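## Task

Move the orange bin, and no other bin, to the bench edge closest to the arms, then set the hook lying flat on the bench next to that bin with its handle sticking out past that same edge. Every other object must finish resting on the same thing it rests on at the start. The result only counts if it holds without any robot supporting it. Release everything and move the arms away at the end.

## Robot and tools

ROBOTS. Three identical i2rt Big YAM arms, named arm1, arm2 and arm3. Each has six revolute joints, a two-finger gripper and a wrist camera (arm1_cam_wrist, arm2_cam_wrist, arm3_cam_wrist). Two fixed room cameras, room_a and room_b, watch the scene. With joints 1 and 6 at zero and the hand level and pointing ahead, the wrist camera rides on top of the hand looking toward the fingertips. Maximum reach is roughly 1.0 m from the joint1 axis. Joints move at different speeds, so the hand can sweep a wide curve between postures.

FRAMES. One shared scene frame, origin on the floor, +z up. The point called hand is midway between the fingertips; its z axis runs along the fingers and the fingers open along its y axis. Hand poses are computed from each robot's actual foot pose, which is never printed.

execute_actions. Argument actions is a list holding one action or nothing. An action is an object keyed by arm name; each arm entry has a joints object mapping joint names to absolute target values (these are targets, not offsets). Arms not named, or joints not named, may keep pushing toward earlier targets. All named motions start together and may finish at different moments; each action has a maximum duration. Joint keys, units, ranges and done-tolerances:
- joint1_rad: -2.879 to 2.879 rad, ±0.045. Rotates the whole arm about its foot; positive is counter-clockwise seen from above; zero points the arm the way its foot faces.
- joint2_rad: 0 to 3.141, ±0.14. Shoulder; zero has the upper arm lying back roughly horizontal, increasing lifts it up and over to the front.
- joint3_rad: 0 to 3.019, ±0.09. Elbow; zero folds the forearm onto the upper arm, increasing opens it.
- joint4_rad: -1.692 to 1.57, ±0.055. Hand pitch; positive tips the fingers up.
- joint5_rad: -1.57 to 1.57, ±0.03. Sideways hand swing; positive toward the arm's right.
- joint6_rad: -2.094 to 2.094, ±0.035. Hand roll; positive is clockwise viewed from behind the hand.
- gripper_m: 0 to 0.093 m, ±0.003. Fingertip gap (joint7 plus joint8, each half). Grip force tops out near 50 to 62 N per pad, lower on some grippers.
Example: {"arm1": {"joints": {"gripper_m": 0.05}}, "arm2": {"joints": {"joint1_rad": 0.3}}}. Optional cameras lists which images to return: any of the five names, or "all"; omitted or null means all, [] means none. An unknown key, camera name or out-of-range value rejects the entire call and nothing moves. An empty actions list just returns state and images.

wait(seconds, 0 to 10) commands nothing; robots keep doing what they were doing, and it returns state and images. zoom_image(camera, region=[x0,y0,x1,y1] in pixels, top-left origin, at most 504 by 504) gives a closer look at that camera's most recent full image. read_manual(section="licences") only returns licence text. finished_scene(scene) closes the current scene (1 or 2) permanently after the last command has been held; its result reports success and gives the next task. Replying with no tool call ends all remaining work.

RESULTS. Each arm reports joint_positions (same joint names), joint torques (six arm joints, drive output with per-arm offset, scale and noise; nonzero even in free air, friction can mimic or hide loads), and joint_status per commanded joint. The pictures line lists image order. Status words: off_target (rested short of target, may still be pushing); contact_stop or time_out (joint gives up the old target and holds where it stopped, though a timed-out joint may keep pushing toward its target or a point within 0.375, 0.375, 0.113, 0.225, 0.075, 0.3 rad of its position for joints 1 to 6, and will move there if freed); not_followed, with a "joint command not followed" line and usually a cause, means a self/inter-arm collision check blocked that arm's targets (its gripper target still runs) and they may be retried on later actions. on_its_own lists what the arm is doing uncommanded; its "held at" value is the held target, not the position. To relieve a pushing joint, send its reported position. Tiny target changes may not move a joint, and joints holding loads sag.

HEAT. Sustained pushing or holding heats motors, even during your thinking. A MOTOR HOT line appears from 85 °C; at 100 °C an OVER-TEMPERATURE FAULT drops that arm entirely until it cools, and its keys show limit_stop_at_motor_heat (resend targets afterward). Some heat carries into the next scene.

CAUTIONS. The sim runs while you compose replies; the robot holds its last command meanwhile. The arms do not stop on contact and can push hard. Avoid hard arm-to-arm contact (the collision check may be late and ignores fingers, gripper housings and wrist cameras); nothing in the state reports robots touching. Arms do not wait for one another. Do not knock objects off the work area or onto the floor, drop them, slam them or shove hard. Loose objects may occasionally get bumped by outside disturbances. At the end, open the grippers and withdraw the arms so nothing relies on them. Stop a call when a fault stops later calls in the same reply.

Each tool is called in YAML: its name, and indented under it one key for each argument.

## Session

execute_actions:
  actions: []

Scene clock: 0.00 s.
Joint torques (N m, as the arm reports them, + toward a larger angle): no reading
Motor temperatures (°C, as the motors report them): arm1=[30 28 29 32 29 31] | arm2=[29 31 31 31 29 29] | arm3=[31 29 30 32 28 29]
arm1.joint_positions: joint1_rad=-0.174 joint2_rad=+0.560 joint3_rad=+1.612 joint4_rad=-1.499 joint5_rad=-0.052 joint6_rad=+0.747 gripper_m=+0.095
arm1.joint_status: not commanded
arm1.hand: x=-0.8844 y=+0.1443 z=+1.3912 quat_wxyz=(-0.257, +0.249, -0.809, -0.467) (m; scene frame)
arm2.joint_positions: joint1_rad=+0.289 joint2_rad=+0.307 joint3_rad=+1.671 joint4_rad=-1.548 joint5_rad=+0.013 joint6_rad=-0.307 gripper_m=+0.094
arm2.joint_status: not commanded
arm2.hand: x=+0.0117 y=+0.0090 z=+1.4235 quat_wxyz=(-0.413, +0.707, -0.296, -0.492) (m; scene frame)
arm3.joint_positions: joint1_rad=-0.363 joint2_rad=+0.573 joint3_rad=+1.713 joint4_rad=-1.392 joint5_rad=+0.172 joint6_rad=+0.254 gripper_m=+0.094
arm3.joint_status: not commanded
arm3.hand: x=+0.9825 y=+0.1145 z=+1.4343 quat_wxyz=(-0.501, +0.317, -0.724, -0.353) (m; scene frame)
pictures: arm1_cam_wrist, arm2_cam_wrist, arm3_cam_wrist, room_a, room_b
Images, in order (width x height): arm1_cam_wrist 504x504, arm2_cam_wrist 504x504, arm3_cam_wrist 504x504, room_a 504x504, room_b 504x504.

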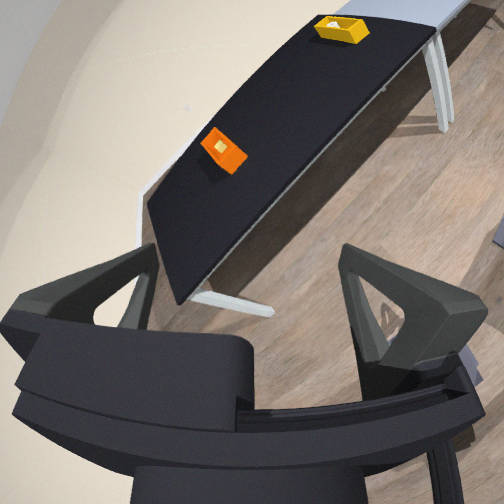

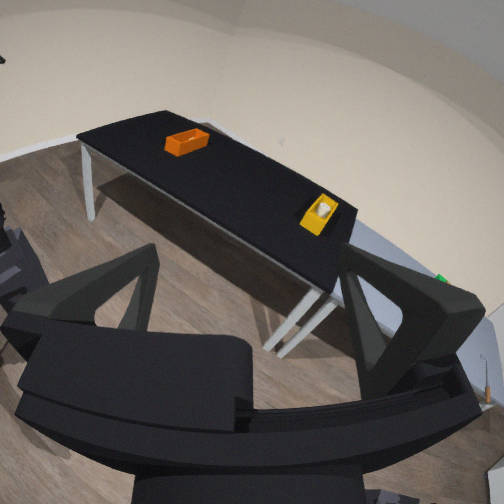

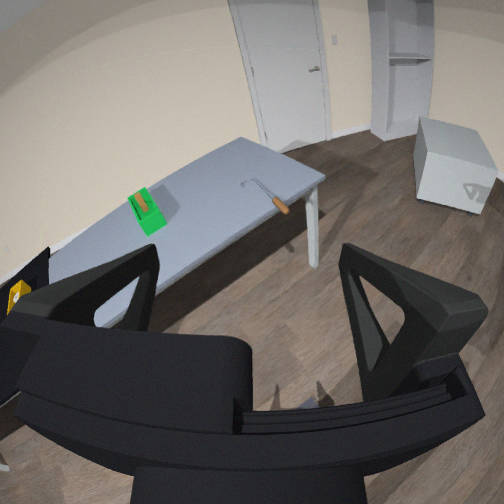

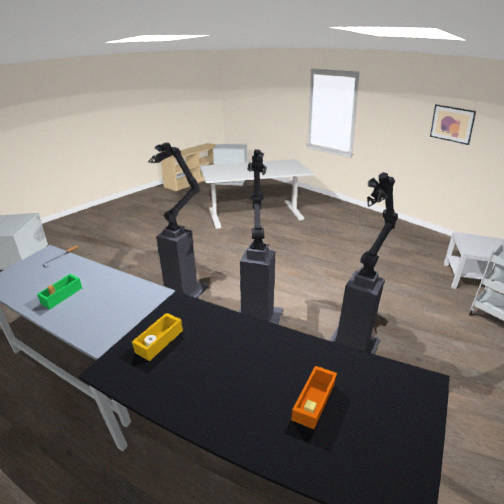

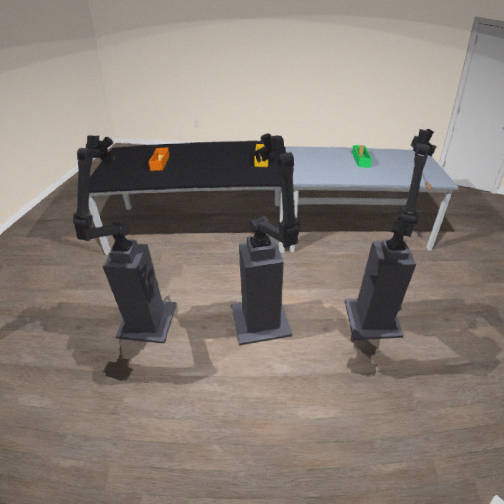

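zoom_image:
  camera: "arm3_cam_wrist"
  region: [200, 140, 340, 240]

zoom_image:
  camera: "room_a"
  region: [0, 210, 200, 360]

zoom_image:
  camera: "room_b"
  region: [60, 120, 480, 270]

Region (200, 140, 340, 240) of arm3_cam_wrist's 504x504 image, scaled by 3.600, with more detail than that image has; it fills the top 360 rows of this view, and the rest is white.

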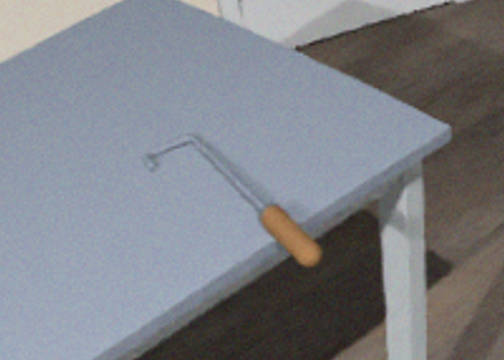

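Region (0, 210, 200, 360) of room_a's 504x504 image, scaled by 2.520, with more detail than that image has; it fills the top 378 rows of this view, and the rest is white.

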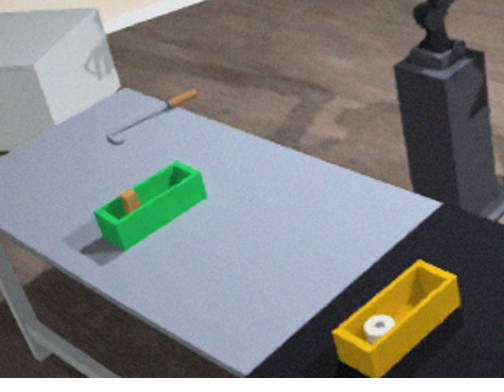

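Region (60, 120, 480, 270) of room_b's 504x504 image, scaled by 1.200, with more detail than that image has; it fills the top 180 rows of this view, and the rest is white.

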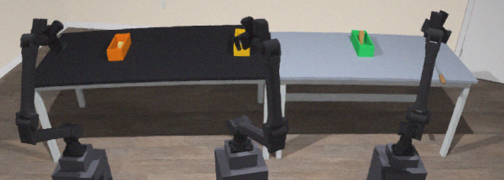

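execute_actions:
  actions:
    - {"arm1":{"joints":{"joint1_rad":-0.05,"joint2_rad":1.4,"joint3_rad":1.5,"joint4_rad":-0.6,"joint5_rad":0,"joint6_rad":0}},"arm2":{"joints":{"joint1_rad":0.36,"joint2_rad":1.4,"joint3_rad":1.5,"joint4_rad":-0.6,"joint5_rad":0,"joint6_rad":0}},"arm3":{"joints":{"joint1_rad":-0.45,"joint2_rad":1.4,"joint3_rad":1.5,"joint4_rad":-0.6,"joint5_rad":0,"joint6_rad":0}}}

Scene clock: 34.27 s.
Joint torques (N m, as the arm reports them, + toward a larger angle): arm1=[ -0.25 -17.12  13.96   2.52   0.19  -0.13] | arm2=[ -0.67 -17.23  10.99   2.71   0.03   0.04] | arm3=[  0.65 -15.88  10.56   2.79  -0.1   -0.08]
Motor temperatures (°C, as the motors report them): arm1=[30 28 31 32 29 31] | arm2=[29 32 31 31 29 29] | arm3=[31 29 31 32 28 30]
arm1.joint_positions: joint1_rad=-0.057 joint2_rad=+1.411 joint3_rad=+1.479 joint4_rad=-0.616 joint5_rad=-0.001 joint6_rad=+0.009 gripper_m=+0.095
arm1.joint_status: all done
arm1.hand: x=-0.8248 y=+0.6121 z=+1.1881 quat_wxyz=(-0.368, +0.569, -0.662, -0.321) (m; scene frame)
arm2.joint_positions: joint1_rad=+0.359 joint2_rad=+1.419 joint3_rad=+1.473 joint4_rad=-0.619 joint5_rad=+0.002 joint6_rad=-0.009 gripper_m=+0.094
arm2.joint_status: all done
arm2.hand: x=-0.3196 y=+0.5347 z=+1.1945 quat_wxyz=(-0.236, +0.765, -0.422, -0.424) (m; scene frame)
arm3.joint_positions: joint1_rad=-0.440 joint2_rad=+1.415 joint3_rad=+1.486 joint4_rad=-0.620 joint5_rad=+0.003 joint6_rad=+0.009 gripper_m=+0.094
arm3.joint_status: all done
arm3.hand: x=+1.1739 y=+0.5573 z=+1.1661 quat_wxyz=(-0.412, +0.465, -0.740, -0.258) (m; scene frame)
pictures: arm1_cam_wrist, arm2_cam_wrist, arm3_cam_wrist, room_a, room_b
Images, in order (width x height): arm1_cam_wrist 504x504, arm2_cam_wrist 504x504, arm3_cam_wrist 504x504, room_a 504x504, room_b 504x504.

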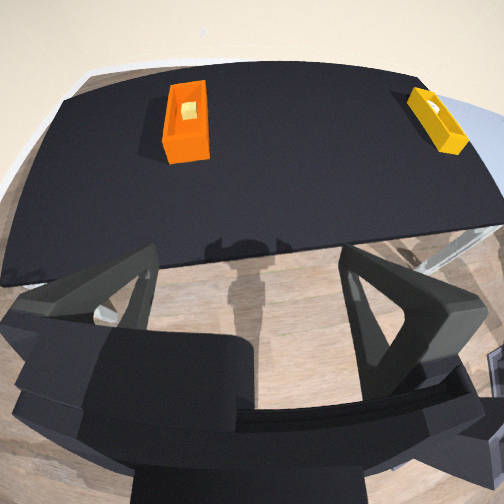

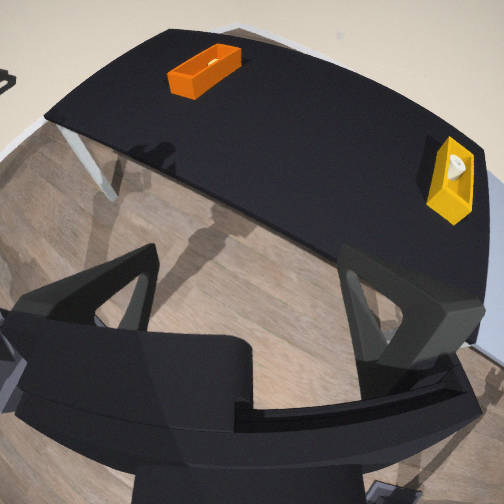

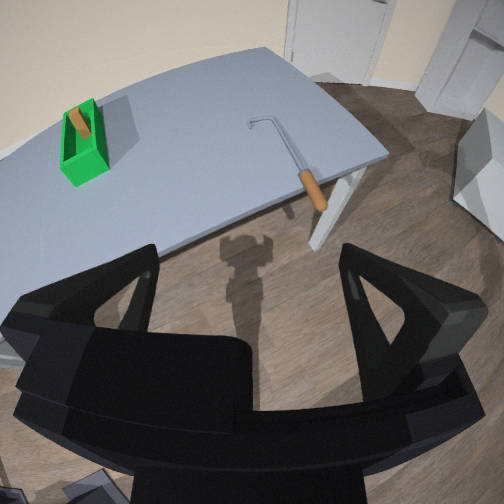

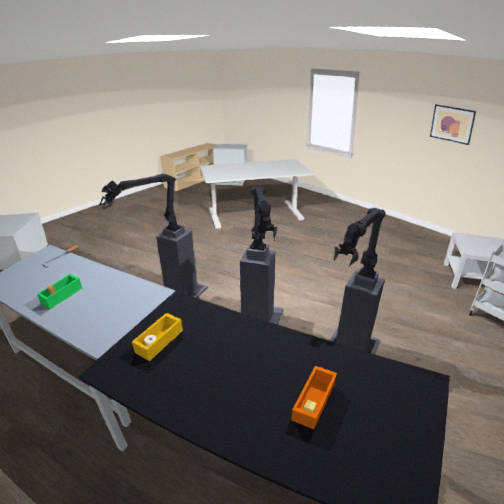

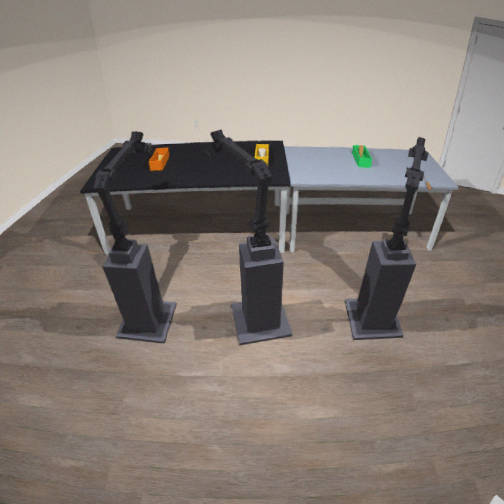

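zoom_image:
  camera: "arm1_cam_wrist"
  region: [130, 60, 270, 200]

zoom_image:
  camera: "arm2_cam_wrist"
  region: [130, 20, 270, 160]

zoom_image:
  camera: "arm3_cam_wrist"
  region: [230, 90, 370, 230]

Region (130, 60, 270, 200) of arm1_cam_wrist's 504x504 image, scaled by 3.600, with more detail than that image has.

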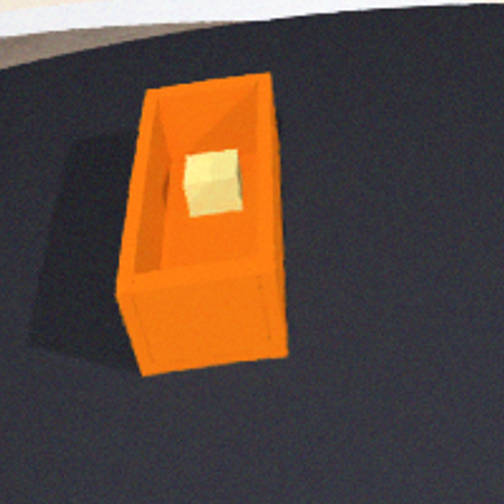

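Region (130, 20, 270, 160) of arm2_cam_wrist's 504x504 image, scaled by 3.600, with more detail than that image has.

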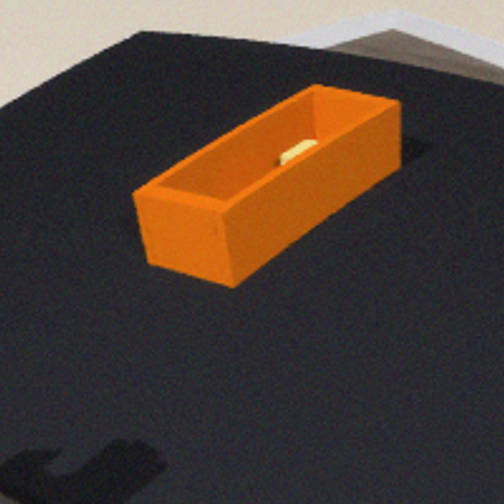

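Region (230, 90, 370, 230) of arm3_cam_wrist's 504x504 image, scaled by 3.600, with more detail than that image has.

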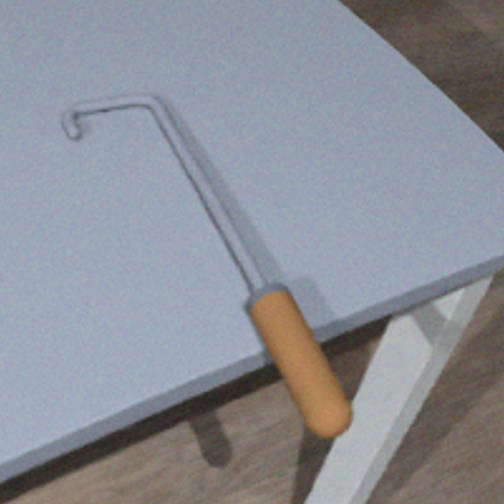

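execute_actions:
  actions:
    - {"arm3":{"joints":{"joint1_rad":-0.754,"joint2_rad":2.36,"joint3_rad":1.66,"joint4_rad":0.74,"joint5_rad":-0.617,"joint6_rad":0}}}
  cameras: ["arm3_cam_wrist","room_a","room_b"]

Scene clock: 83.97 s.
Joint torques (N m, as the arm reports them, + toward a larger angle): arm1=[ -0.26 -17.96  13.74   2.5    0.14  -0.18] | arm2=[ -0.7  -17.37  10.93   2.68   0.03   0.04] | arm3=[  1.53 -26.64   9.04   2.62  -0.09  -0.09]
Motor temperatures (°C, as the motors report them): arm1=[30 29 37 32 29 31] | arm2=[29 33 36 31 29 29] | arm3=[31 30 35 32 28 30]
arm1.joint_positions: joint1_rad=-0.057 joint2_rad=+1.411 joint3_rad=+1.479 joint4_rad=-0.616 joint5_rad=-0.001 joint6_rad=+0.009 gripper_m=+0.095
arm1.joint_status: not commanded
arm1.hand: x=-0.8248 y=+0.6121 z=+1.1881 quat_wxyz=(-0.368, +0.569, -0.662, -0.321) (m; scene frame)
arm2.joint_positions: joint1_rad=+0.359 joint2_rad=+1.419 joint3_rad=+1.473 joint4_rad=-0.619 joint5_rad=+0.002 joint6_rad=-0.009 gripper_m=+0.094
arm2.joint_status: not commanded
arm2.hand: x=-0.3196 y=+0.5347 z=+1.1945 quat_wxyz=(-0.236, +0.765, -0.422, -0.424) (m; scene frame)
arm3.joint_positions: joint1_rad=-0.761 joint2_rad=+2.374 joint3_rad=+1.639 joint4_rad=+0.723 joint5_rad=-0.615 joint6_rad=+0.007 gripper_m=+0.094
arm3.joint_status: all done
arm3.hand: x=+1.4178 y=+0.6683 z=+0.8379 quat_wxyz=(-0.529, +0.463, -0.543, -0.460) (m; scene frame)
pictures: arm3_cam_wrist, room_a, room_b
Images, in order (width x height): arm3_cam_wrist 504x504, room_a 504x504, room_b 504x504.

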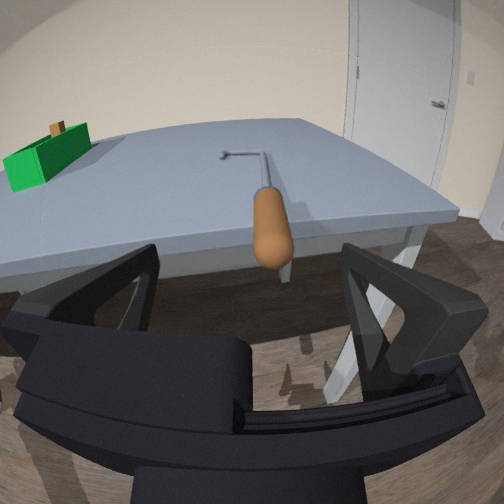

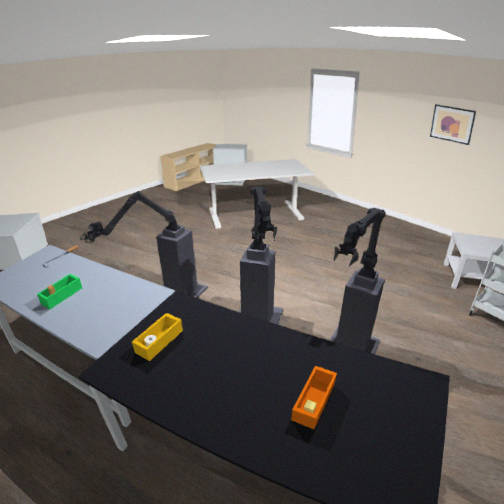

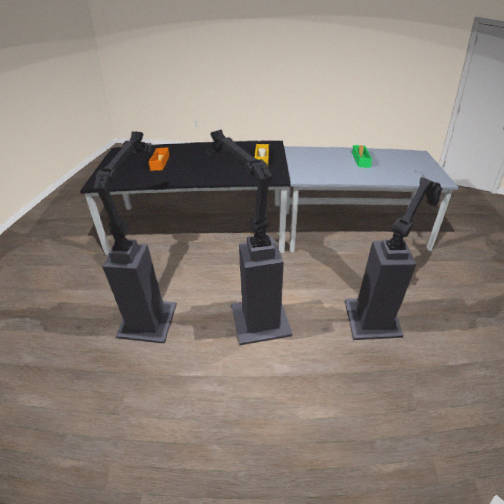

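execute_actions:
  actions:
    - {"arm3":{"joints":{"joint1_rad":-0.752,"joint2_rad":2.60,"joint3_rad":1.915,"joint4_rad":0.735,"joint5_rad":-0.605}}}
  cameras: ["arm3_cam_wrist"]

Scene clock: 96.53 s.
Joint torques (N m, as the arm reports them, + toward a larger angle): arm1=[ -0.63 -17.41  13.82   2.35   0.22  -0.2 ] | arm2=[ -0.56 -17.36  10.93   2.71   0.03   0.03] | arm3=[  2.08 -30.22  11.43   2.41   0.03  -0.08]
Motor temperatures (°C, as the motors report them): arm1=[30 29 37 32 29 31] | arm2=[29 33 36 32 29 29] | arm3=[31 31 35 32 28 30]
arm1.joint_positions: joint1_rad=-0.057 joint2_rad=+1.411 joint3_rad=+1.479 joint4_rad=-0.616 joint5_rad=-0.001 joint6_rad=+0.009 gripper_m=+0.095
arm1.joint_status: not commanded
arm1.hand: x=-0.8248 y=+0.6121 z=+1.1881 quat_wxyz=(-0.368, +0.569, -0.662, -0.321) (m; scene frame)
arm2.joint_positions: joint1_rad=+0.359 joint2_rad=+1.419 joint3_rad=+1.473 joint4_rad=-0.619 joint5_rad=+0.002 joint6_rad=-0.009 gripper_m=+0.094
arm2.joint_status: not commanded
arm2.hand: x=-0.3196 y=+0.5347 z=+1.1945 quat_wxyz=(-0.236, +0.765, -0.422, -0.424) (m; scene frame)
arm3.joint_positions: joint1_rad=-0.761 joint2_rad=+2.631 joint3_rad=+1.863 joint4_rad=+0.723 joint5_rad=-0.607 joint6_rad=+0.007 gripper_m=+0.094
arm3.joint_status: all done
arm3.hand: x=+1.4440 y=+0.6927 z=+0.7335 quat_wxyz=(-0.519, +0.462, -0.556, -0.456) (m; scene frame)
pictures: arm3_cam_wrist
Images, in order (width x height): arm3_cam_wrist 504x504.

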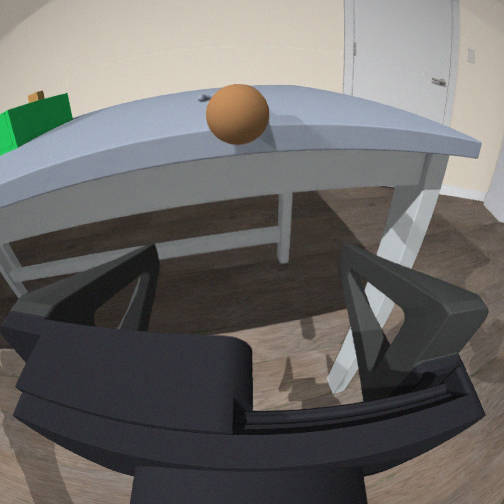

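execute_actions:
  actions:
    - {"arm3":{"joints":{"joint1_rad":-0.74,"joint2_rad":2.54,"joint3_rad":1.915,"joint4_rad":0.72}}}
  cameras: ["arm3_cam_wrist"]

Scene clock: 106.03 s.
Joint torques (N m, as the arm reports them, + toward a larger angle): arm1=[ -0.33 -16.96  13.71   2.49   0.18  -0.2 ] | arm2=[ -0.65 -17.35  10.91   2.7    0.03   0.03] | arm3=[  2.05 -28.5   11.41   1.82   0.04  -0.07]
Motor temperatures (°C, as the motors report them): arm1=[30 29 37 32 29 31] | arm2=[29 33 37 32 29 29] | arm3=[31 32 36 32 28 30]
arm1.joint_positions: joint1_rad=-0.057 joint2_rad=+1.411 joint3_rad=+1.479 joint4_rad=-0.616 joint5_rad=-0.001 joint6_rad=+0.009 gripper_m=+0.095
arm1.joint_status: not commanded
arm1.hand: x=-0.8248 y=+0.6121 z=+1.1881 quat_wxyz=(-0.368, +0.569, -0.662, -0.321) (m; scene frame)
arm2.joint_positions: joint1_rad=+0.359 joint2_rad=+1.419 joint3_rad=+1.473 joint4_rad=-0.619 joint5_rad=+0.002 joint6_rad=-0.009 gripper_m=+0.094
arm2.joint_status: not commanded
arm2.hand: x=-0.3196 y=+0.5347 z=+1.1945 quat_wxyz=(-0.236, +0.765, -0.422, -0.424) (m; scene frame)
arm3.joint_positions: joint1_rad=-0.750 joint2_rad=+2.556 joint3_rad=+1.868 joint4_rad=+0.723 joint5_rad=-0.607 joint6_rad=+0.007 gripper_m=+0.094
arm3.joint_status: all done
arm3.hand: x=+1.4422 y=+0.7068 z=+0.8005 quat_wxyz=(-0.545, +0.462, -0.525, -0.462) (m; scene frame)
pictures: arm3_cam_wrist
Images, in order (width x height): arm3_cam_wrist 504x504.

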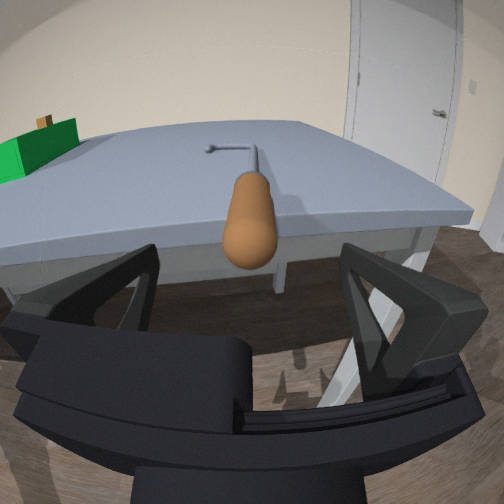

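execute_actions:
  actions:
    - {"arm3":{"joints":{"joint1_rad":-0.688,"joint2_rad":2.735,"joint3_rad":2.33,"joint4_rad":0.49,"joint5_rad":-0.55}}}
  cameras: ["arm3_cam_wrist","room_a"]

Scene clock: 116.30 s.
Joint torques (N m, as the arm reports them, + toward a larger angle): arm1=[  0.2  -17.1   13.58   2.37   0.2   -0.22] | arm2=[ -0.73 -17.31  10.92   2.69   0.04   0.05] | arm3=[  1.06 -31.64  12.92   1.84   0.06  -0.07]
Motor temperatures (°C, as the motors report them): arm1=[30 29 38 32 29 31] | arm2=[29 33 37 32 29 29] | arm3=[31 33 36 32 28 30]
arm1.joint_positions: joint1_rad=-0.057 joint2_rad=+1.411 joint3_rad=+1.479 joint4_rad=-0.616 joint5_rad=-0.001 joint6_rad=+0.009 gripper_m=+0.095
arm1.joint_status: not commanded
arm1.hand: x=-0.8248 y=+0.6121 z=+1.1881 quat_wxyz=(-0.368, +0.569, -0.662, -0.321) (m; scene frame)
arm2.joint_positions: joint1_rad=+0.359 joint2_rad=+1.419 joint3_rad=+1.473 joint4_rad=-0.619 joint5_rad=+0.002 joint6_rad=-0.009 gripper_m=+0.094
arm2.joint_status: not commanded
arm2.hand: x=-0.3196 y=+0.5347 z=+1.1945 quat_wxyz=(-0.236, +0.765, -0.422, -0.424) (m; scene frame)
arm3.joint_positions: joint1_rad=-0.684 joint2_rad=+2.757 joint3_rad=+2.273 joint4_rad=+0.493 joint5_rad=-0.552 joint6_rad=+0.007 gripper_m=+0.094
arm3.joint_status: all done
arm3.hand: x=+1.4455 y=+0.7907 z=+0.7855 quat_wxyz=(-0.533, +0.466, -0.531, -0.465) (m; scene frame)
pictures: arm3_cam_wrist, room_a
Images, in order (width x height): arm3_cam_wrist 504x504, room_a 504x504.

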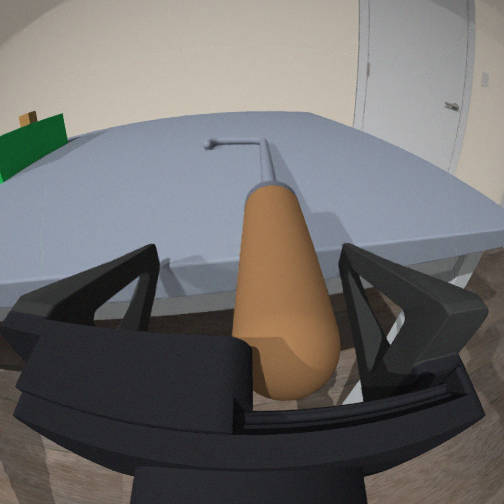

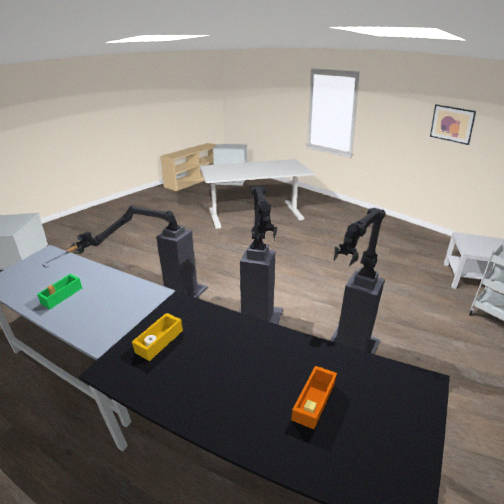

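execute_actions:
  actions:
    - {"arm3":{"joints":{"joint1_rad":-0.708,"gripper_m":0.06}}}
  cameras: []

execute_actions:
  actions:
    - {"arm3":{"joints":{"gripper_m":0.015}}}
  cameras: ["arm3_cam_wrist"]

Scene clock: 123.97 s.
Joint torques (N m, as the arm reports them, + toward a larger angle): arm1=[ -0.01 -17.57  13.56   2.4    0.22  -0.23] | arm2=[ -0.64 -17.25  10.86   2.71   0.03   0.04] | arm3=[  0.71 -31.64  13.1    1.79  -0.03  -0.08]
Motor temperatures (°C, as the motors report them): arm1=[30 29 38 32 29 31] | arm2=[29 33 37 32 29 29] | arm3=[31 33 37 32 28 30]
arm1.joint_positions: joint1_rad=-0.057 joint2_rad=+1.411 joint3_rad=+1.479 joint4_rad=-0.616 joint5_rad=-0.001 joint6_rad=+0.009 gripper_m=+0.095
arm1.joint_status: not commanded
arm1.hand: x=-0.8248 y=+0.6121 z=+1.1881 quat_wxyz=(-0.368, +0.569, -0.662, -0.321) (m; scene frame)
arm2.joint_positions: joint1_rad=+0.359 joint2_rad=+1.419 joint3_rad=+1.473 joint4_rad=-0.619 joint5_rad=+0.002 joint6_rad=-0.009 gripper_m=+0.094
arm2.joint_status: not commanded
arm2.hand: x=-0.3196 y=+0.5347 z=+1.1945 quat_wxyz=(-0.236, +0.765, -0.422, -0.424) (m; scene frame)
arm3.joint_positions: joint1_rad=-0.700 joint2_rad=+2.757 joint3_rad=+2.273 joint4_rad=+0.493 joint5_rad=-0.550 joint6_rad=+0.007 gripper_m=+0.060
arm3.joint_status: all done
arm3.hand: x=+1.4592 y=+0.7816 z=+0.7856 quat_wxyz=(-0.538, +0.461, -0.536, -0.460) (m; scene frame)
pictures: none
No camera images: the call's "cameras" was empty. Leave "cameras" out to get every camera's image.

Scene clock: 124.57 s.
Joint torques (N m, as the arm reports them, + toward a larger angle): arm1=[ -0.05 -17.12  13.77   2.35   0.21  -0.23] | arm2=[ -0.68 -17.32  10.95   2.7    0.03   0.03] | arm3=[  0.55 -31.51  13.09   1.86  -0.01  -0.06]
Motor temperatures (°C, as the motors report them): arm1=[30 29 38 32 29 31] | arm2=[29 33 37 32 29 29] | arm3=[31 33 37 32 28 30]
arm1.joint_positions: joint1_rad=-0.057 joint2_rad=+1.411 joint3_rad=+1.479 joint4_rad=-0.616 joint5_rad=-0.001 joint6_rad=+0.009 gripper_m=+0.095
arm1.joint_status: not commanded
arm1.hand: x=-0.8248 y=+0.6121 z=+1.1881 quat_wxyz=(-0.368, +0.569, -0.662, -0.321) (m; scene frame)
arm2.joint_positions: joint1_rad=+0.359 joint2_rad=+1.419 joint3_rad=+1.473 joint4_rad=-0.619 joint5_rad=+0.002 joint6_rad=-0.009 gripper_m=+0.094
arm2.joint_status: not commanded
arm2.hand: x=-0.3196 y=+0.5347 z=+1.1945 quat_wxyz=(-0.236, +0.765, -0.422, -0.424) (m; scene frame)
arm3.joint_positions: joint1_rad=-0.700 joint2_rad=+2.757 joint3_rad=+2.273 joint4_rad=+0.493 joint5_rad=-0.550 joint6_rad=+0.006 gripper_m=+0.030
arm3.joint_status: gripper_m off_target (ended at +0.030, target +0.015)
arm3.hand: x=+1.4592 y=+0.7816 z=+0.7856 quat_wxyz=(-0.538, +0.461, -0.536, -0.459) (m; scene frame)
pictures: arm3_cam_wrist
Images, in order (width x height): arm3_cam_wrist 504x504.

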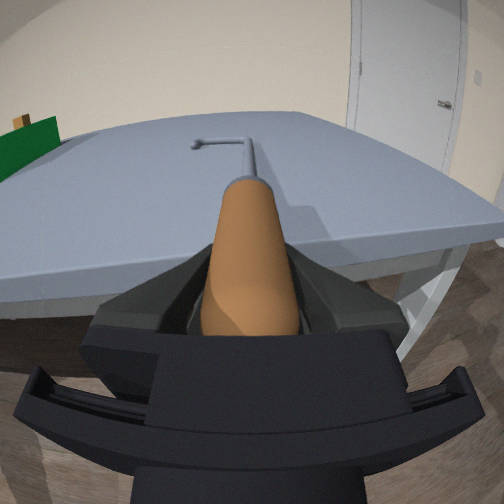

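execute_actions:
  actions:
    - {"arm3":{"joints":{"joint2_rad":2.4,"joint4_rad":0.3}}}
  cameras: ["arm3_cam_wrist"]

execute_actions:
  actions:
    - {"arm3":{"joints":{"joint1_rad":0.64,"joint2_rad":2.3,"joint3_rad":1.97,"joint4_rad":0.5,"joint5_rad":0.627}}}
  cameras: ["arm3_cam_wrist","room_b"]

Scene clock: 132.13 s.
Joint torques (N m, as the arm reports them, + toward a larger angle): arm1=[ -0.41 -17.05  13.81   2.28   0.18  -0.21] | arm2=[ -0.66 -17.39  10.93   2.72   0.03   0.04] | arm3=[  0.98 -34.61  13.9    2.63   0.02  -0.07]
Motor temperatures (°C, as the motors report them): arm1=[30 29 38 32 29 31] | arm2=[29 34 37 32 29 29] | arm3=[31 34 38 32 28 30]
arm1.joint_positions: joint1_rad=-0.057 joint2_rad=+1.411 joint3_rad=+1.479 joint4_rad=-0.616 joint5_rad=-0.001 joint6_rad=+0.009 gripper_m=+0.095
arm1.joint_status: not commanded
arm1.hand: x=-0.8248 y=+0.6121 z=+1.1881 quat_wxyz=(-0.368, +0.569, -0.662, -0.321) (m; scene frame)
arm2.joint_positions: joint1_rad=+0.359 joint2_rad=+1.419 joint3_rad=+1.473 joint4_rad=-0.619 joint5_rad=+0.002 joint6_rad=-0.009 gripper_m=+0.094
arm2.joint_status: not commanded
arm2.hand: x=-0.3196 y=+0.5347 z=+1.1945 quat_wxyz=(-0.236, +0.765, -0.422, -0.424) (m; scene frame)
arm3.joint_positions: joint1_rad=-0.700 joint2_rad=+2.457 joint3_rad=+2.273 joint4_rad=+0.283 joint5_rad=-0.550 joint6_rad=+0.006 gripper_m=+0.030
arm3.joint_status: all done
arm3.hand: x=+1.4556 y=+0.7805 z=+1.0213 quat_wxyz=(-0.569, +0.456, -0.503, -0.464) (m; scene frame)
pictures: arm3_cam_wrist
Images, in order (width x height): arm3_cam_wrist 504x504.

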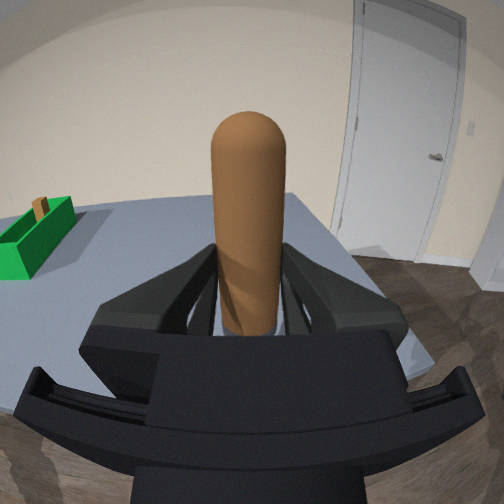

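Scene clock: 134.50 s.
Joint torques (N m, as the arm reports them, + toward a larger angle): arm1=[ -0.25 -17.56  13.63   2.44   0.19  -0.22] | arm2=[ -0.47 -17.36  10.99   2.74   0.03   0.03] | arm3=[  2.16 -33.3    9.63   3.33  -0.12   0.02]
Motor temperatures (°C, as the motors report them): arm1=[30 29 38 32 29 31] | arm2=[29 34 37 32 29 29] | arm3=[31 34 38 32 28 30]
arm1.joint_positions: joint1_rad=-0.057 joint2_rad=+1.411 joint3_rad=+1.479 joint4_rad=-0.616 joint5_rad=-0.001 joint6_rad=+0.009 gripper_m=+0.095
arm1.joint_status: not commanded
arm1.hand: x=-0.8248 y=+0.6121 z=+1.1881 quat_wxyz=(-0.368, +0.569, -0.662, -0.321) (m; scene frame)
arm2.joint_positions: joint1_rad=+0.359 joint2_rad=+1.419 joint3_rad=+1.473 joint4_rad=-0.619 joint5_rad=+0.002 joint6_rad=-0.009 gripper_m=+0.094
arm2.joint_status: not commanded
arm2.hand: x=-0.3196 y=+0.5347 z=+1.1945 quat_wxyz=(-0.236, +0.765, -0.422, -0.424) (m; scene frame)
arm3.joint_positions: joint1_rad=+0.632 joint2_rad=+2.366 joint3_rad=+1.957 joint4_rad=+0.464 joint5_rad=+0.629 joint6_rad=-0.003 gripper_m=+0.030
arm3.joint_status: all done
arm3.hand: x=+0.4582 y=+0.7843 z=+0.9544 quat_wxyz=(-0.502, +0.484, -0.497, -0.516) (m; scene frame)
pictures: arm3_cam_wrist, room_b
Images, in order (width x height): arm3_cam_wrist 504x504, room_b 504x504.

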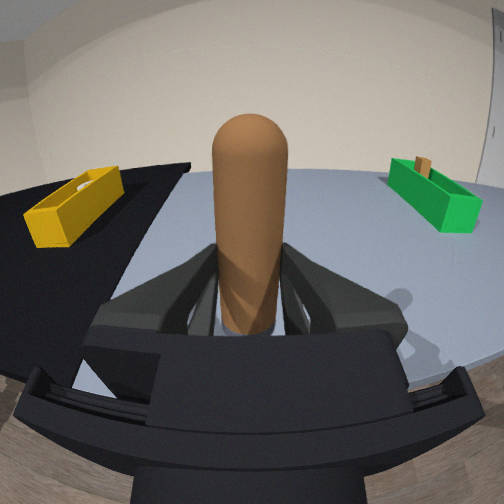

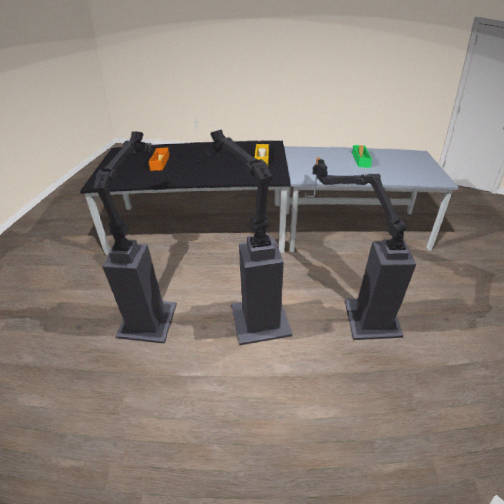

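execute_actions:
  actions:
    - {"arm3":{"joints":{"joint1_rad":1.0,"joint2_rad":0.89,"joint3_rad":0.58,"joint4_rad":0.35,"joint5_rad":0}},"arm2":{"joints":{"joint1_rad":0,"joint2_rad":0.446,"joint3_rad":0.26,"joint4_rad":0.21}},"arm1":{"joints":{"joint2_rad":0.6,"joint3_rad":0.9,"joint4_rad":-0.6}}}
  cameras: ["arm3_cam_wrist","room_a"]

execute_actions:
  actions:
    - {"arm3":{"joints":{"joint1_rad":1.575}},"arm2":{"joints":{"joint1_rad":-1.78}}}
  cameras: ["arm2_cam_wrist","arm3_cam_wrist","room_a","room_b"]

Scene clock: 179.23 s.
Joint torques (N m, as the arm reports them, + toward a larger angle): arm1=[-0.12 -2.23 11.47  2.24  0.19 -0.2 ] | arm2=[-0.06 -1.67 10.19  2.85  0.02  0.02] | arm3=[ 2.38 -8.01 11.31  3.18 -0.09  0.04]
Motor temperatures (°C, as the motors report them): arm1=[30 30 39 32 29 31] | arm2=[29 34 38 32 29 29] | arm3=[31 36 36 32 28 30]
arm1.joint_positions: joint1_rad=-0.057 joint2_rad=+0.596 joint3_rad=+0.900 joint4_rad=-0.610 joint5_rad=-0.001 joint6_rad=+0.009 gripper_m=+0.095
arm1.joint_status: all done
arm1.hand: x=-0.8641 y=+0.3410 z=+1.2155 quat_wxyz=(-0.445, +0.526, -0.612, -0.388) (m; scene frame)
arm2.joint_positions: joint1_rad=-0.007 joint2_rad=+0.454 joint3_rad=+0.243 joint4_rad=+0.189 joint5_rad=+0.002 joint6_rad=-0.007 gripper_m=+0.094
arm2.joint_status: all done
arm2.hand: x=-0.0552 y=+0.3327 z=+1.0590 quat_wxyz=(-0.447, +0.549, -0.455, -0.541) (m; scene frame)
arm3.joint_positions: joint1_rad=+0.988 joint2_rad=+0.920 joint3_rad=+0.550 joint4_rad=+0.325 joint5_rad=+0.002 joint6_rad=-0.003 gripper_m=+0.030
arm3.joint_status: all done
arm3.hand: x=+0.5341 y=+0.2437 z=+1.0753 quat_wxyz=(-0.198, +0.695, -0.210, -0.658) (m; scene frame)
pictures: arm3_cam_wrist, room_a
Images, in order (width x height): arm3_cam_wrist 504x504, room_a 504x504.

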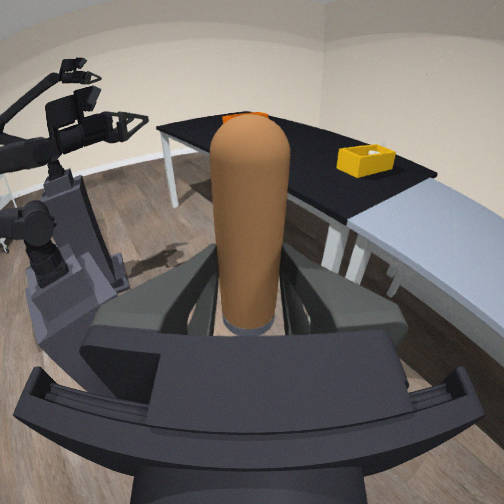

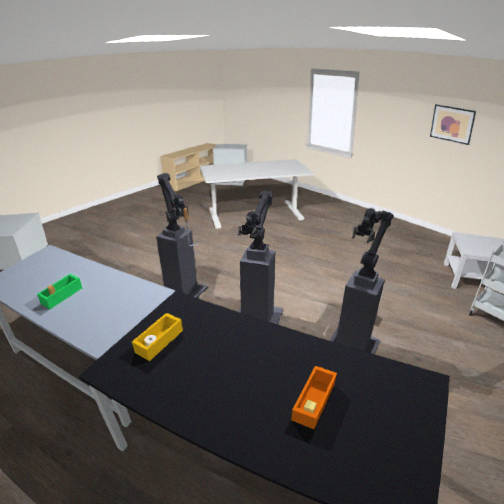

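Scene clock: 181.10 s.
Joint torques (N m, as the arm reports them, + toward a larger angle): arm1=[ 0.22 -1.88 11.4   2.4   0.18 -0.18] | arm2=[-0.91 -1.89 10.16  2.86  0.07  0.02] | arm3=[ 1.81 -7.67 11.26  3.14  0.06  0.02]
Motor temperatures (°C, as the motors report them): arm1=[30 30 39 32 29 31] | arm2=[29 34 38 32 29 29] | arm3=[31 35 37 32 28 30]
arm1.joint_positions: joint1_rad=-0.057 joint2_rad=+0.596 joint3_rad=+0.900 joint4_rad=-0.610 joint5_rad=-0.001 joint6_rad=+0.009 gripper_m=+0.095
arm1.joint_status: not commanded
arm1.hand: x=-0.8641 y=+0.3410 z=+1.2155 quat_wxyz=(-0.445, +0.526, -0.612, -0.388) (m; scene frame)
arm2.joint_positions: joint1_rad=-1.778 joint2_rad=+0.454 joint3_rad=+0.243 joint4_rad=+0.189 joint5_rad=+0.001 joint6_rad=-0.007 gripper_m=+0.094
arm2.joint_status: all done
arm2.hand: x=+0.3372 y=+0.0041 z=+1.0539 quat_wxyz=(-0.696, -0.003, -0.718, +0.005) (m; scene frame)
arm3.joint_positions: joint1_rad=+1.570 joint2_rad=+0.920 joint3_rad=+0.550 joint4_rad=+0.325 joint5_rad=-0.002 joint6_rad=-0.004 gripper_m=+0.030
arm3.joint_status: all done
arm3.hand: x=+0.4593 y=-0.0028 z=+1.0770 quat_wxyz=(+0.001, +0.725, -0.002, -0.689) (m; scene frame)
pictures: arm2_cam_wrist, arm3_cam_wrist, room_a, room_b
Images, in order (width x height): arm2_cam_wrist 504x504, arm3_cam_wrist 504x504, room_a 504x504, room_b 504x504.

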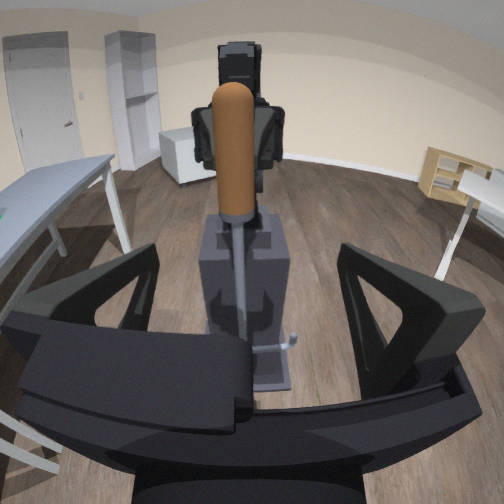

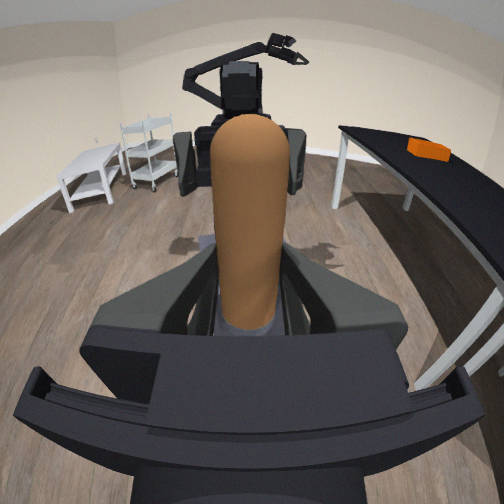

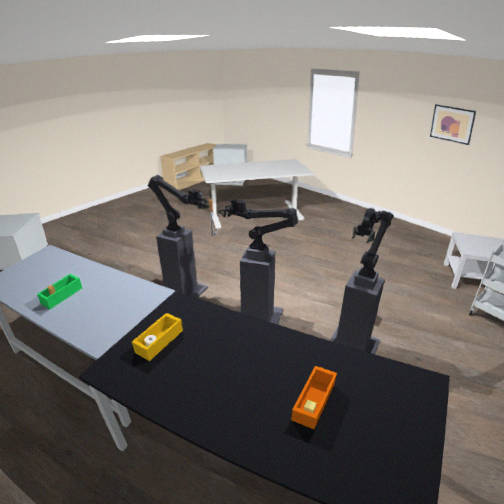

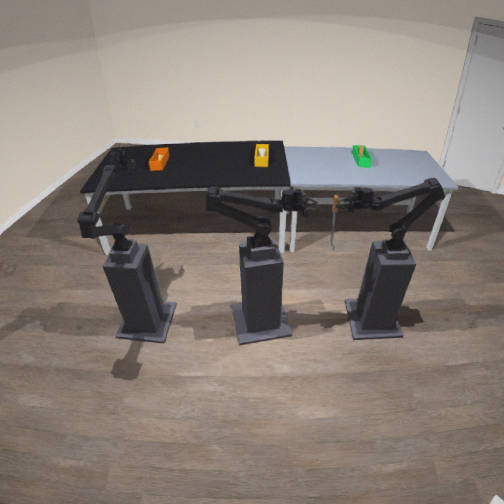

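execute_actions:
  actions:
    - {"arm2":{"joints":{"joint1_rad":-1.745,"joint2_rad":0.83,"joint3_rad":0.305,"joint4_rad":0.575}}}
  cameras: ["arm2_cam_wrist"]

execute_actions:
  actions:
    - {"arm2":{"joints":{"joint2_rad":1.053,"joint3_rad":0.415,"joint4_rad":0.693}}}
  cameras: ["arm2_cam_wrist","arm3_cam_wrist","room_b"]

Scene clock: 198.43 s.
Joint torques (N m, as the arm reports them, + toward a larger angle): arm1=[-0.53 -1.96 11.54  2.25  0.19 -0.25] | arm2=[-0.22 -4.18 12.07  2.86  0.06  0.02] | arm3=[ 2.05 -7.54 11.39  3.13  0.02  0.04]
Motor temperatures (°C, as the motors report them): arm1=[30 29 38 32 29 31] | arm2=[29 33 38 32 29 29] | arm3=[31 33 38 32 28 30]
arm1.joint_positions: joint1_rad=-0.057 joint2_rad=+0.596 joint3_rad=+0.900 joint4_rad=-0.610 joint5_rad=-0.001 joint6_rad=+0.009 gripper_m=+0.095
arm1.joint_status: not commanded
arm1.hand: x=-0.8641 y=+0.3410 z=+1.2155 quat_wxyz=(-0.445, +0.526, -0.612, -0.388) (m; scene frame)
arm2.joint_positions: joint1_rad=-1.750 joint2_rad=+0.830 joint3_rad=+0.244 joint4_rad=+0.555 joint5_rad=+0.001 joint6_rad=-0.007 gripper_m=+0.094
arm2.joint_status: all done
arm2.hand: x=+0.3867 y=+0.0145 z=+1.0180 quat_wxyz=(-0.692, +0.007, -0.721, -0.005) (m; scene frame)
arm3.joint_positions: joint1_rad=+1.570 joint2_rad=+0.920 joint3_rad=+0.550 joint4_rad=+0.325 joint5_rad=-0.002 joint6_rad=-0.004 gripper_m=+0.030
arm3.joint_status: not commanded
arm3.hand: x=+0.4593 y=-0.0028 z=+1.0770 quat_wxyz=(+0.001, +0.725, -0.002, -0.689) (m; scene frame)
pictures: arm2_cam_wrist
Images, in order (width x height): arm2_cam_wrist 504x504.

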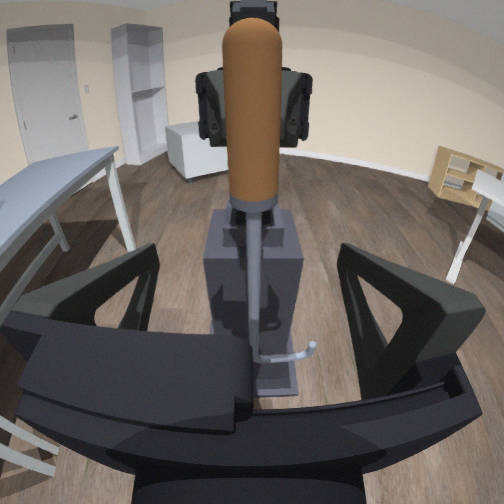

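Scene clock: 199.57 s.
Joint torques (N m, as the arm reports them, + toward a larger angle): arm1=[ 0.09 -2.   11.5   2.4   0.19 -0.2 ] | arm2=[-0.44 -7.89  9.86  2.76  0.07  0.01] | arm3=[ 1.79 -7.95 11.33  3.06  0.03  0.03]
Motor temperatures (°C, as the motors report them): arm1=[30 29 38 32 29 31] | arm2=[29 33 38 32 29 29] | arm3=[31 33 38 32 28 30]
arm1.joint_positions: joint1_rad=-0.057 joint2_rad=+0.596 joint3_rad=+0.900 joint4_rad=-0.610 joint5_rad=-0.001 joint6_rad=+0.009 gripper_m=+0.095
arm1.joint_status: not commanded
arm1.hand: x=-0.8641 y=+0.3410 z=+1.2155 quat_wxyz=(-0.445, +0.526, -0.612, -0.388) (m; scene frame)
arm2.joint_positions: joint1_rad=-1.750 joint2_rad=+1.057 joint3_rad=+0.379 joint4_rad=+0.676 joint5_rad=+0.001 joint6_rad=-0.007 gripper_m=+0.094
arm2.joint_status: all done
arm2.hand: x=+0.4448 y=+0.0155 z=+1.0343 quat_wxyz=(-0.703, +0.007, -0.711, -0.005) (m; scene frame)
arm3.joint_positions: joint1_rad=+1.570 joint2_rad=+0.920 joint3_rad=+0.550 joint4_rad=+0.325 joint5_rad=-0.002 joint6_rad=-0.004 gripper_m=+0.030
arm3.joint_status: not commanded
arm3.hand: x=+0.4593 y=-0.0028 z=+1.0770 quat_wxyz=(+0.001, +0.725, -0.002, -0.689) (m; scene frame)
pictures: arm2_cam_wrist, arm3_cam_wrist, room_b
Images, in order (width x height): arm2_cam_wrist 504x504, arm3_cam_wrist 504x504, room_b 504x504.

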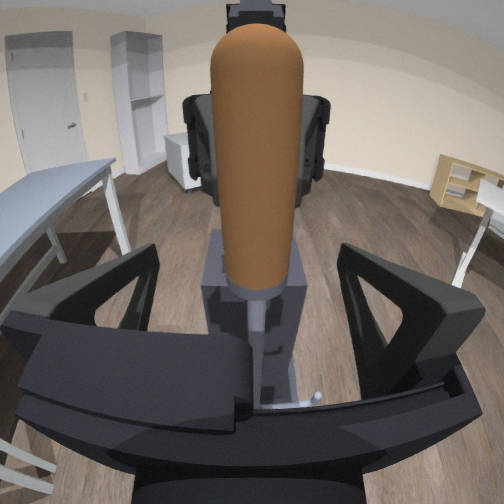

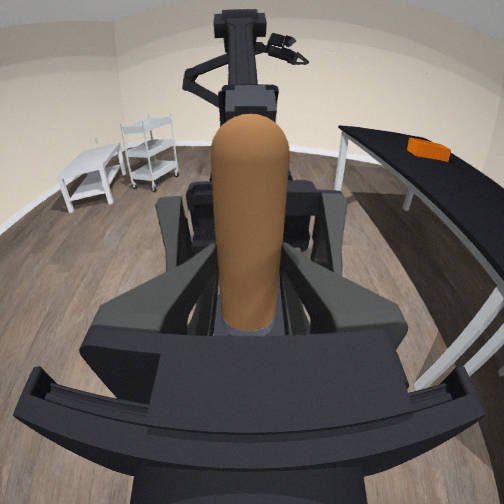

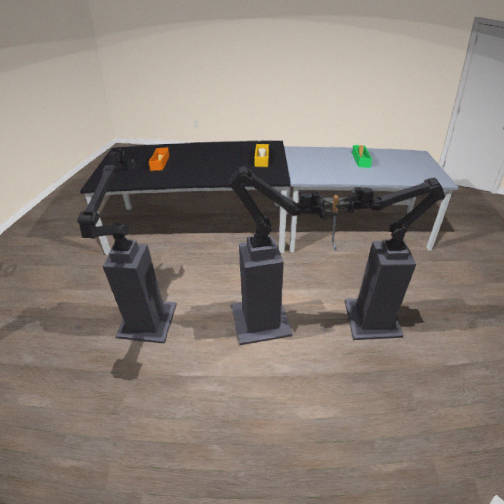

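execute_actions:
  actions:
    - {"arm2":{"joints":{"joint2_rad":1.015,"gripper_m":0.06}}}
  cameras: ["arm2_cam_wrist","arm3_cam_wrist","room_b"]

zoom_image:
  camera: "room_b"
  region: [295, 175, 385, 255]

Scene clock: 208.77 s.
Joint torques (N m, as the arm reports them, + toward a larger angle): arm1=[-0.28 -1.99 11.46  2.34  0.21 -0.25] | arm2=[-0.29 -7.85 10.01  2.75  0.07  0.02] | arm3=[ 2.01 -7.6  11.3   3.13  0.03  0.03]
Motor temperatures (°C, as the motors report them): arm1=[30 29 38 32 29 31] | arm2=[29 33 38 32 29 29] | arm3=[31 32 38 32 28 30]
arm1.joint_positions: joint1_rad=-0.057 joint2_rad=+0.596 joint3_rad=+0.900 joint4_rad=-0.610 joint5_rad=-0.001 joint6_rad=+0.009 gripper_m=+0.095
arm1.joint_status: not commanded
arm1.hand: x=-0.8641 y=+0.3410 z=+1.2155 quat_wxyz=(-0.445, +0.526, -0.612, -0.388) (m; scene frame)
arm2.joint_positions: joint1_rad=-1.750 joint2_rad=+1.022 joint3_rad=+0.379 joint4_rad=+0.676 joint5_rad=+0.001 joint6_rad=-0.007 gripper_m=+0.060
arm2.joint_status: all done
arm2.hand: x=+0.4404 y=+0.0154 z=+1.0489 quat_wxyz=(-0.715, +0.007, -0.699, -0.005) (m; scene frame)
arm3.joint_positions: joint1_rad=+1.570 joint2_rad=+0.920 joint3_rad=+0.550 joint4_rad=+0.325 joint5_rad=-0.002 joint6_rad=-0.004 gripper_m=+0.030
arm3.joint_status: not commanded
arm3.hand: x=+0.4593 y=-0.0028 z=+1.0770 quat_wxyz=(+0.001, +0.725, -0.002, -0.689) (m; scene frame)
pictures: arm2_cam_wrist, arm3_cam_wrist, room_b
Images, in order (width x height): arm2_cam_wrist 504x504, arm3_cam_wrist 504x504, room_b 504x504.

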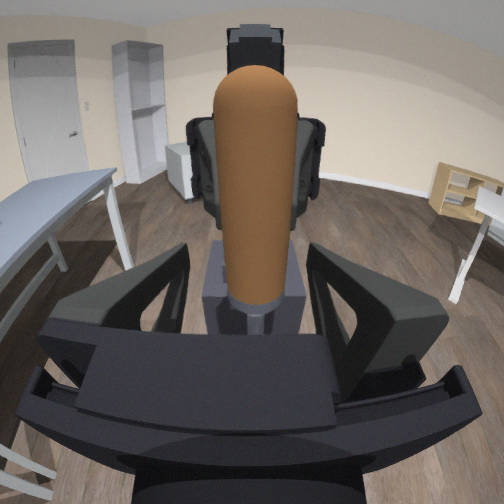

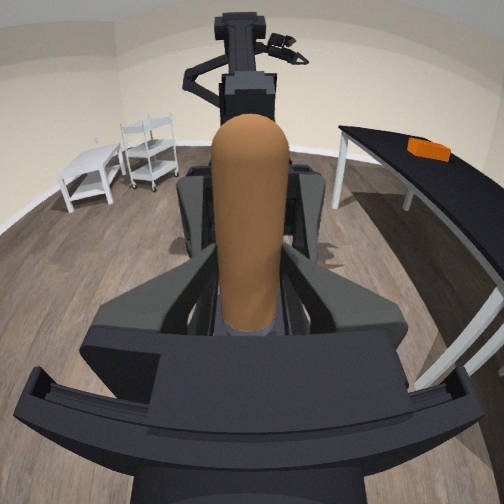

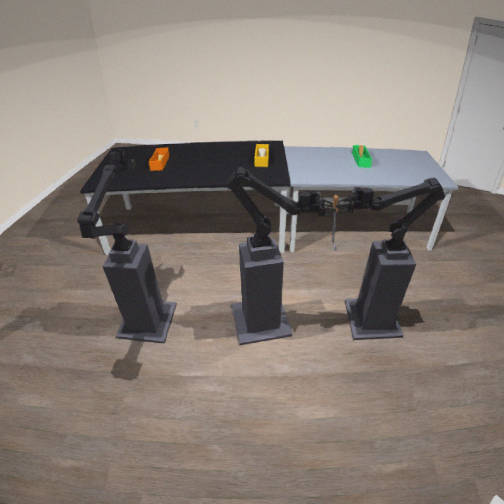

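Region (295, 175, 385, 255) of room_b's 504x504 image, scaled by 5.600, with more detail than that image has.

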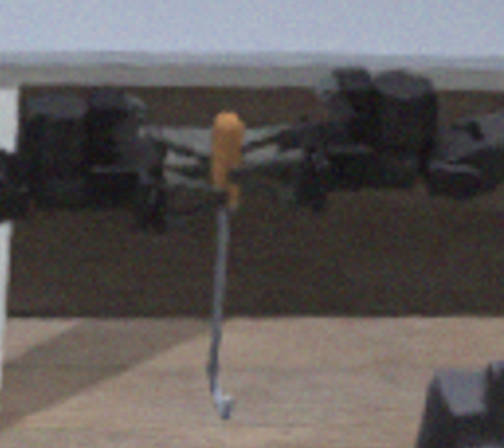

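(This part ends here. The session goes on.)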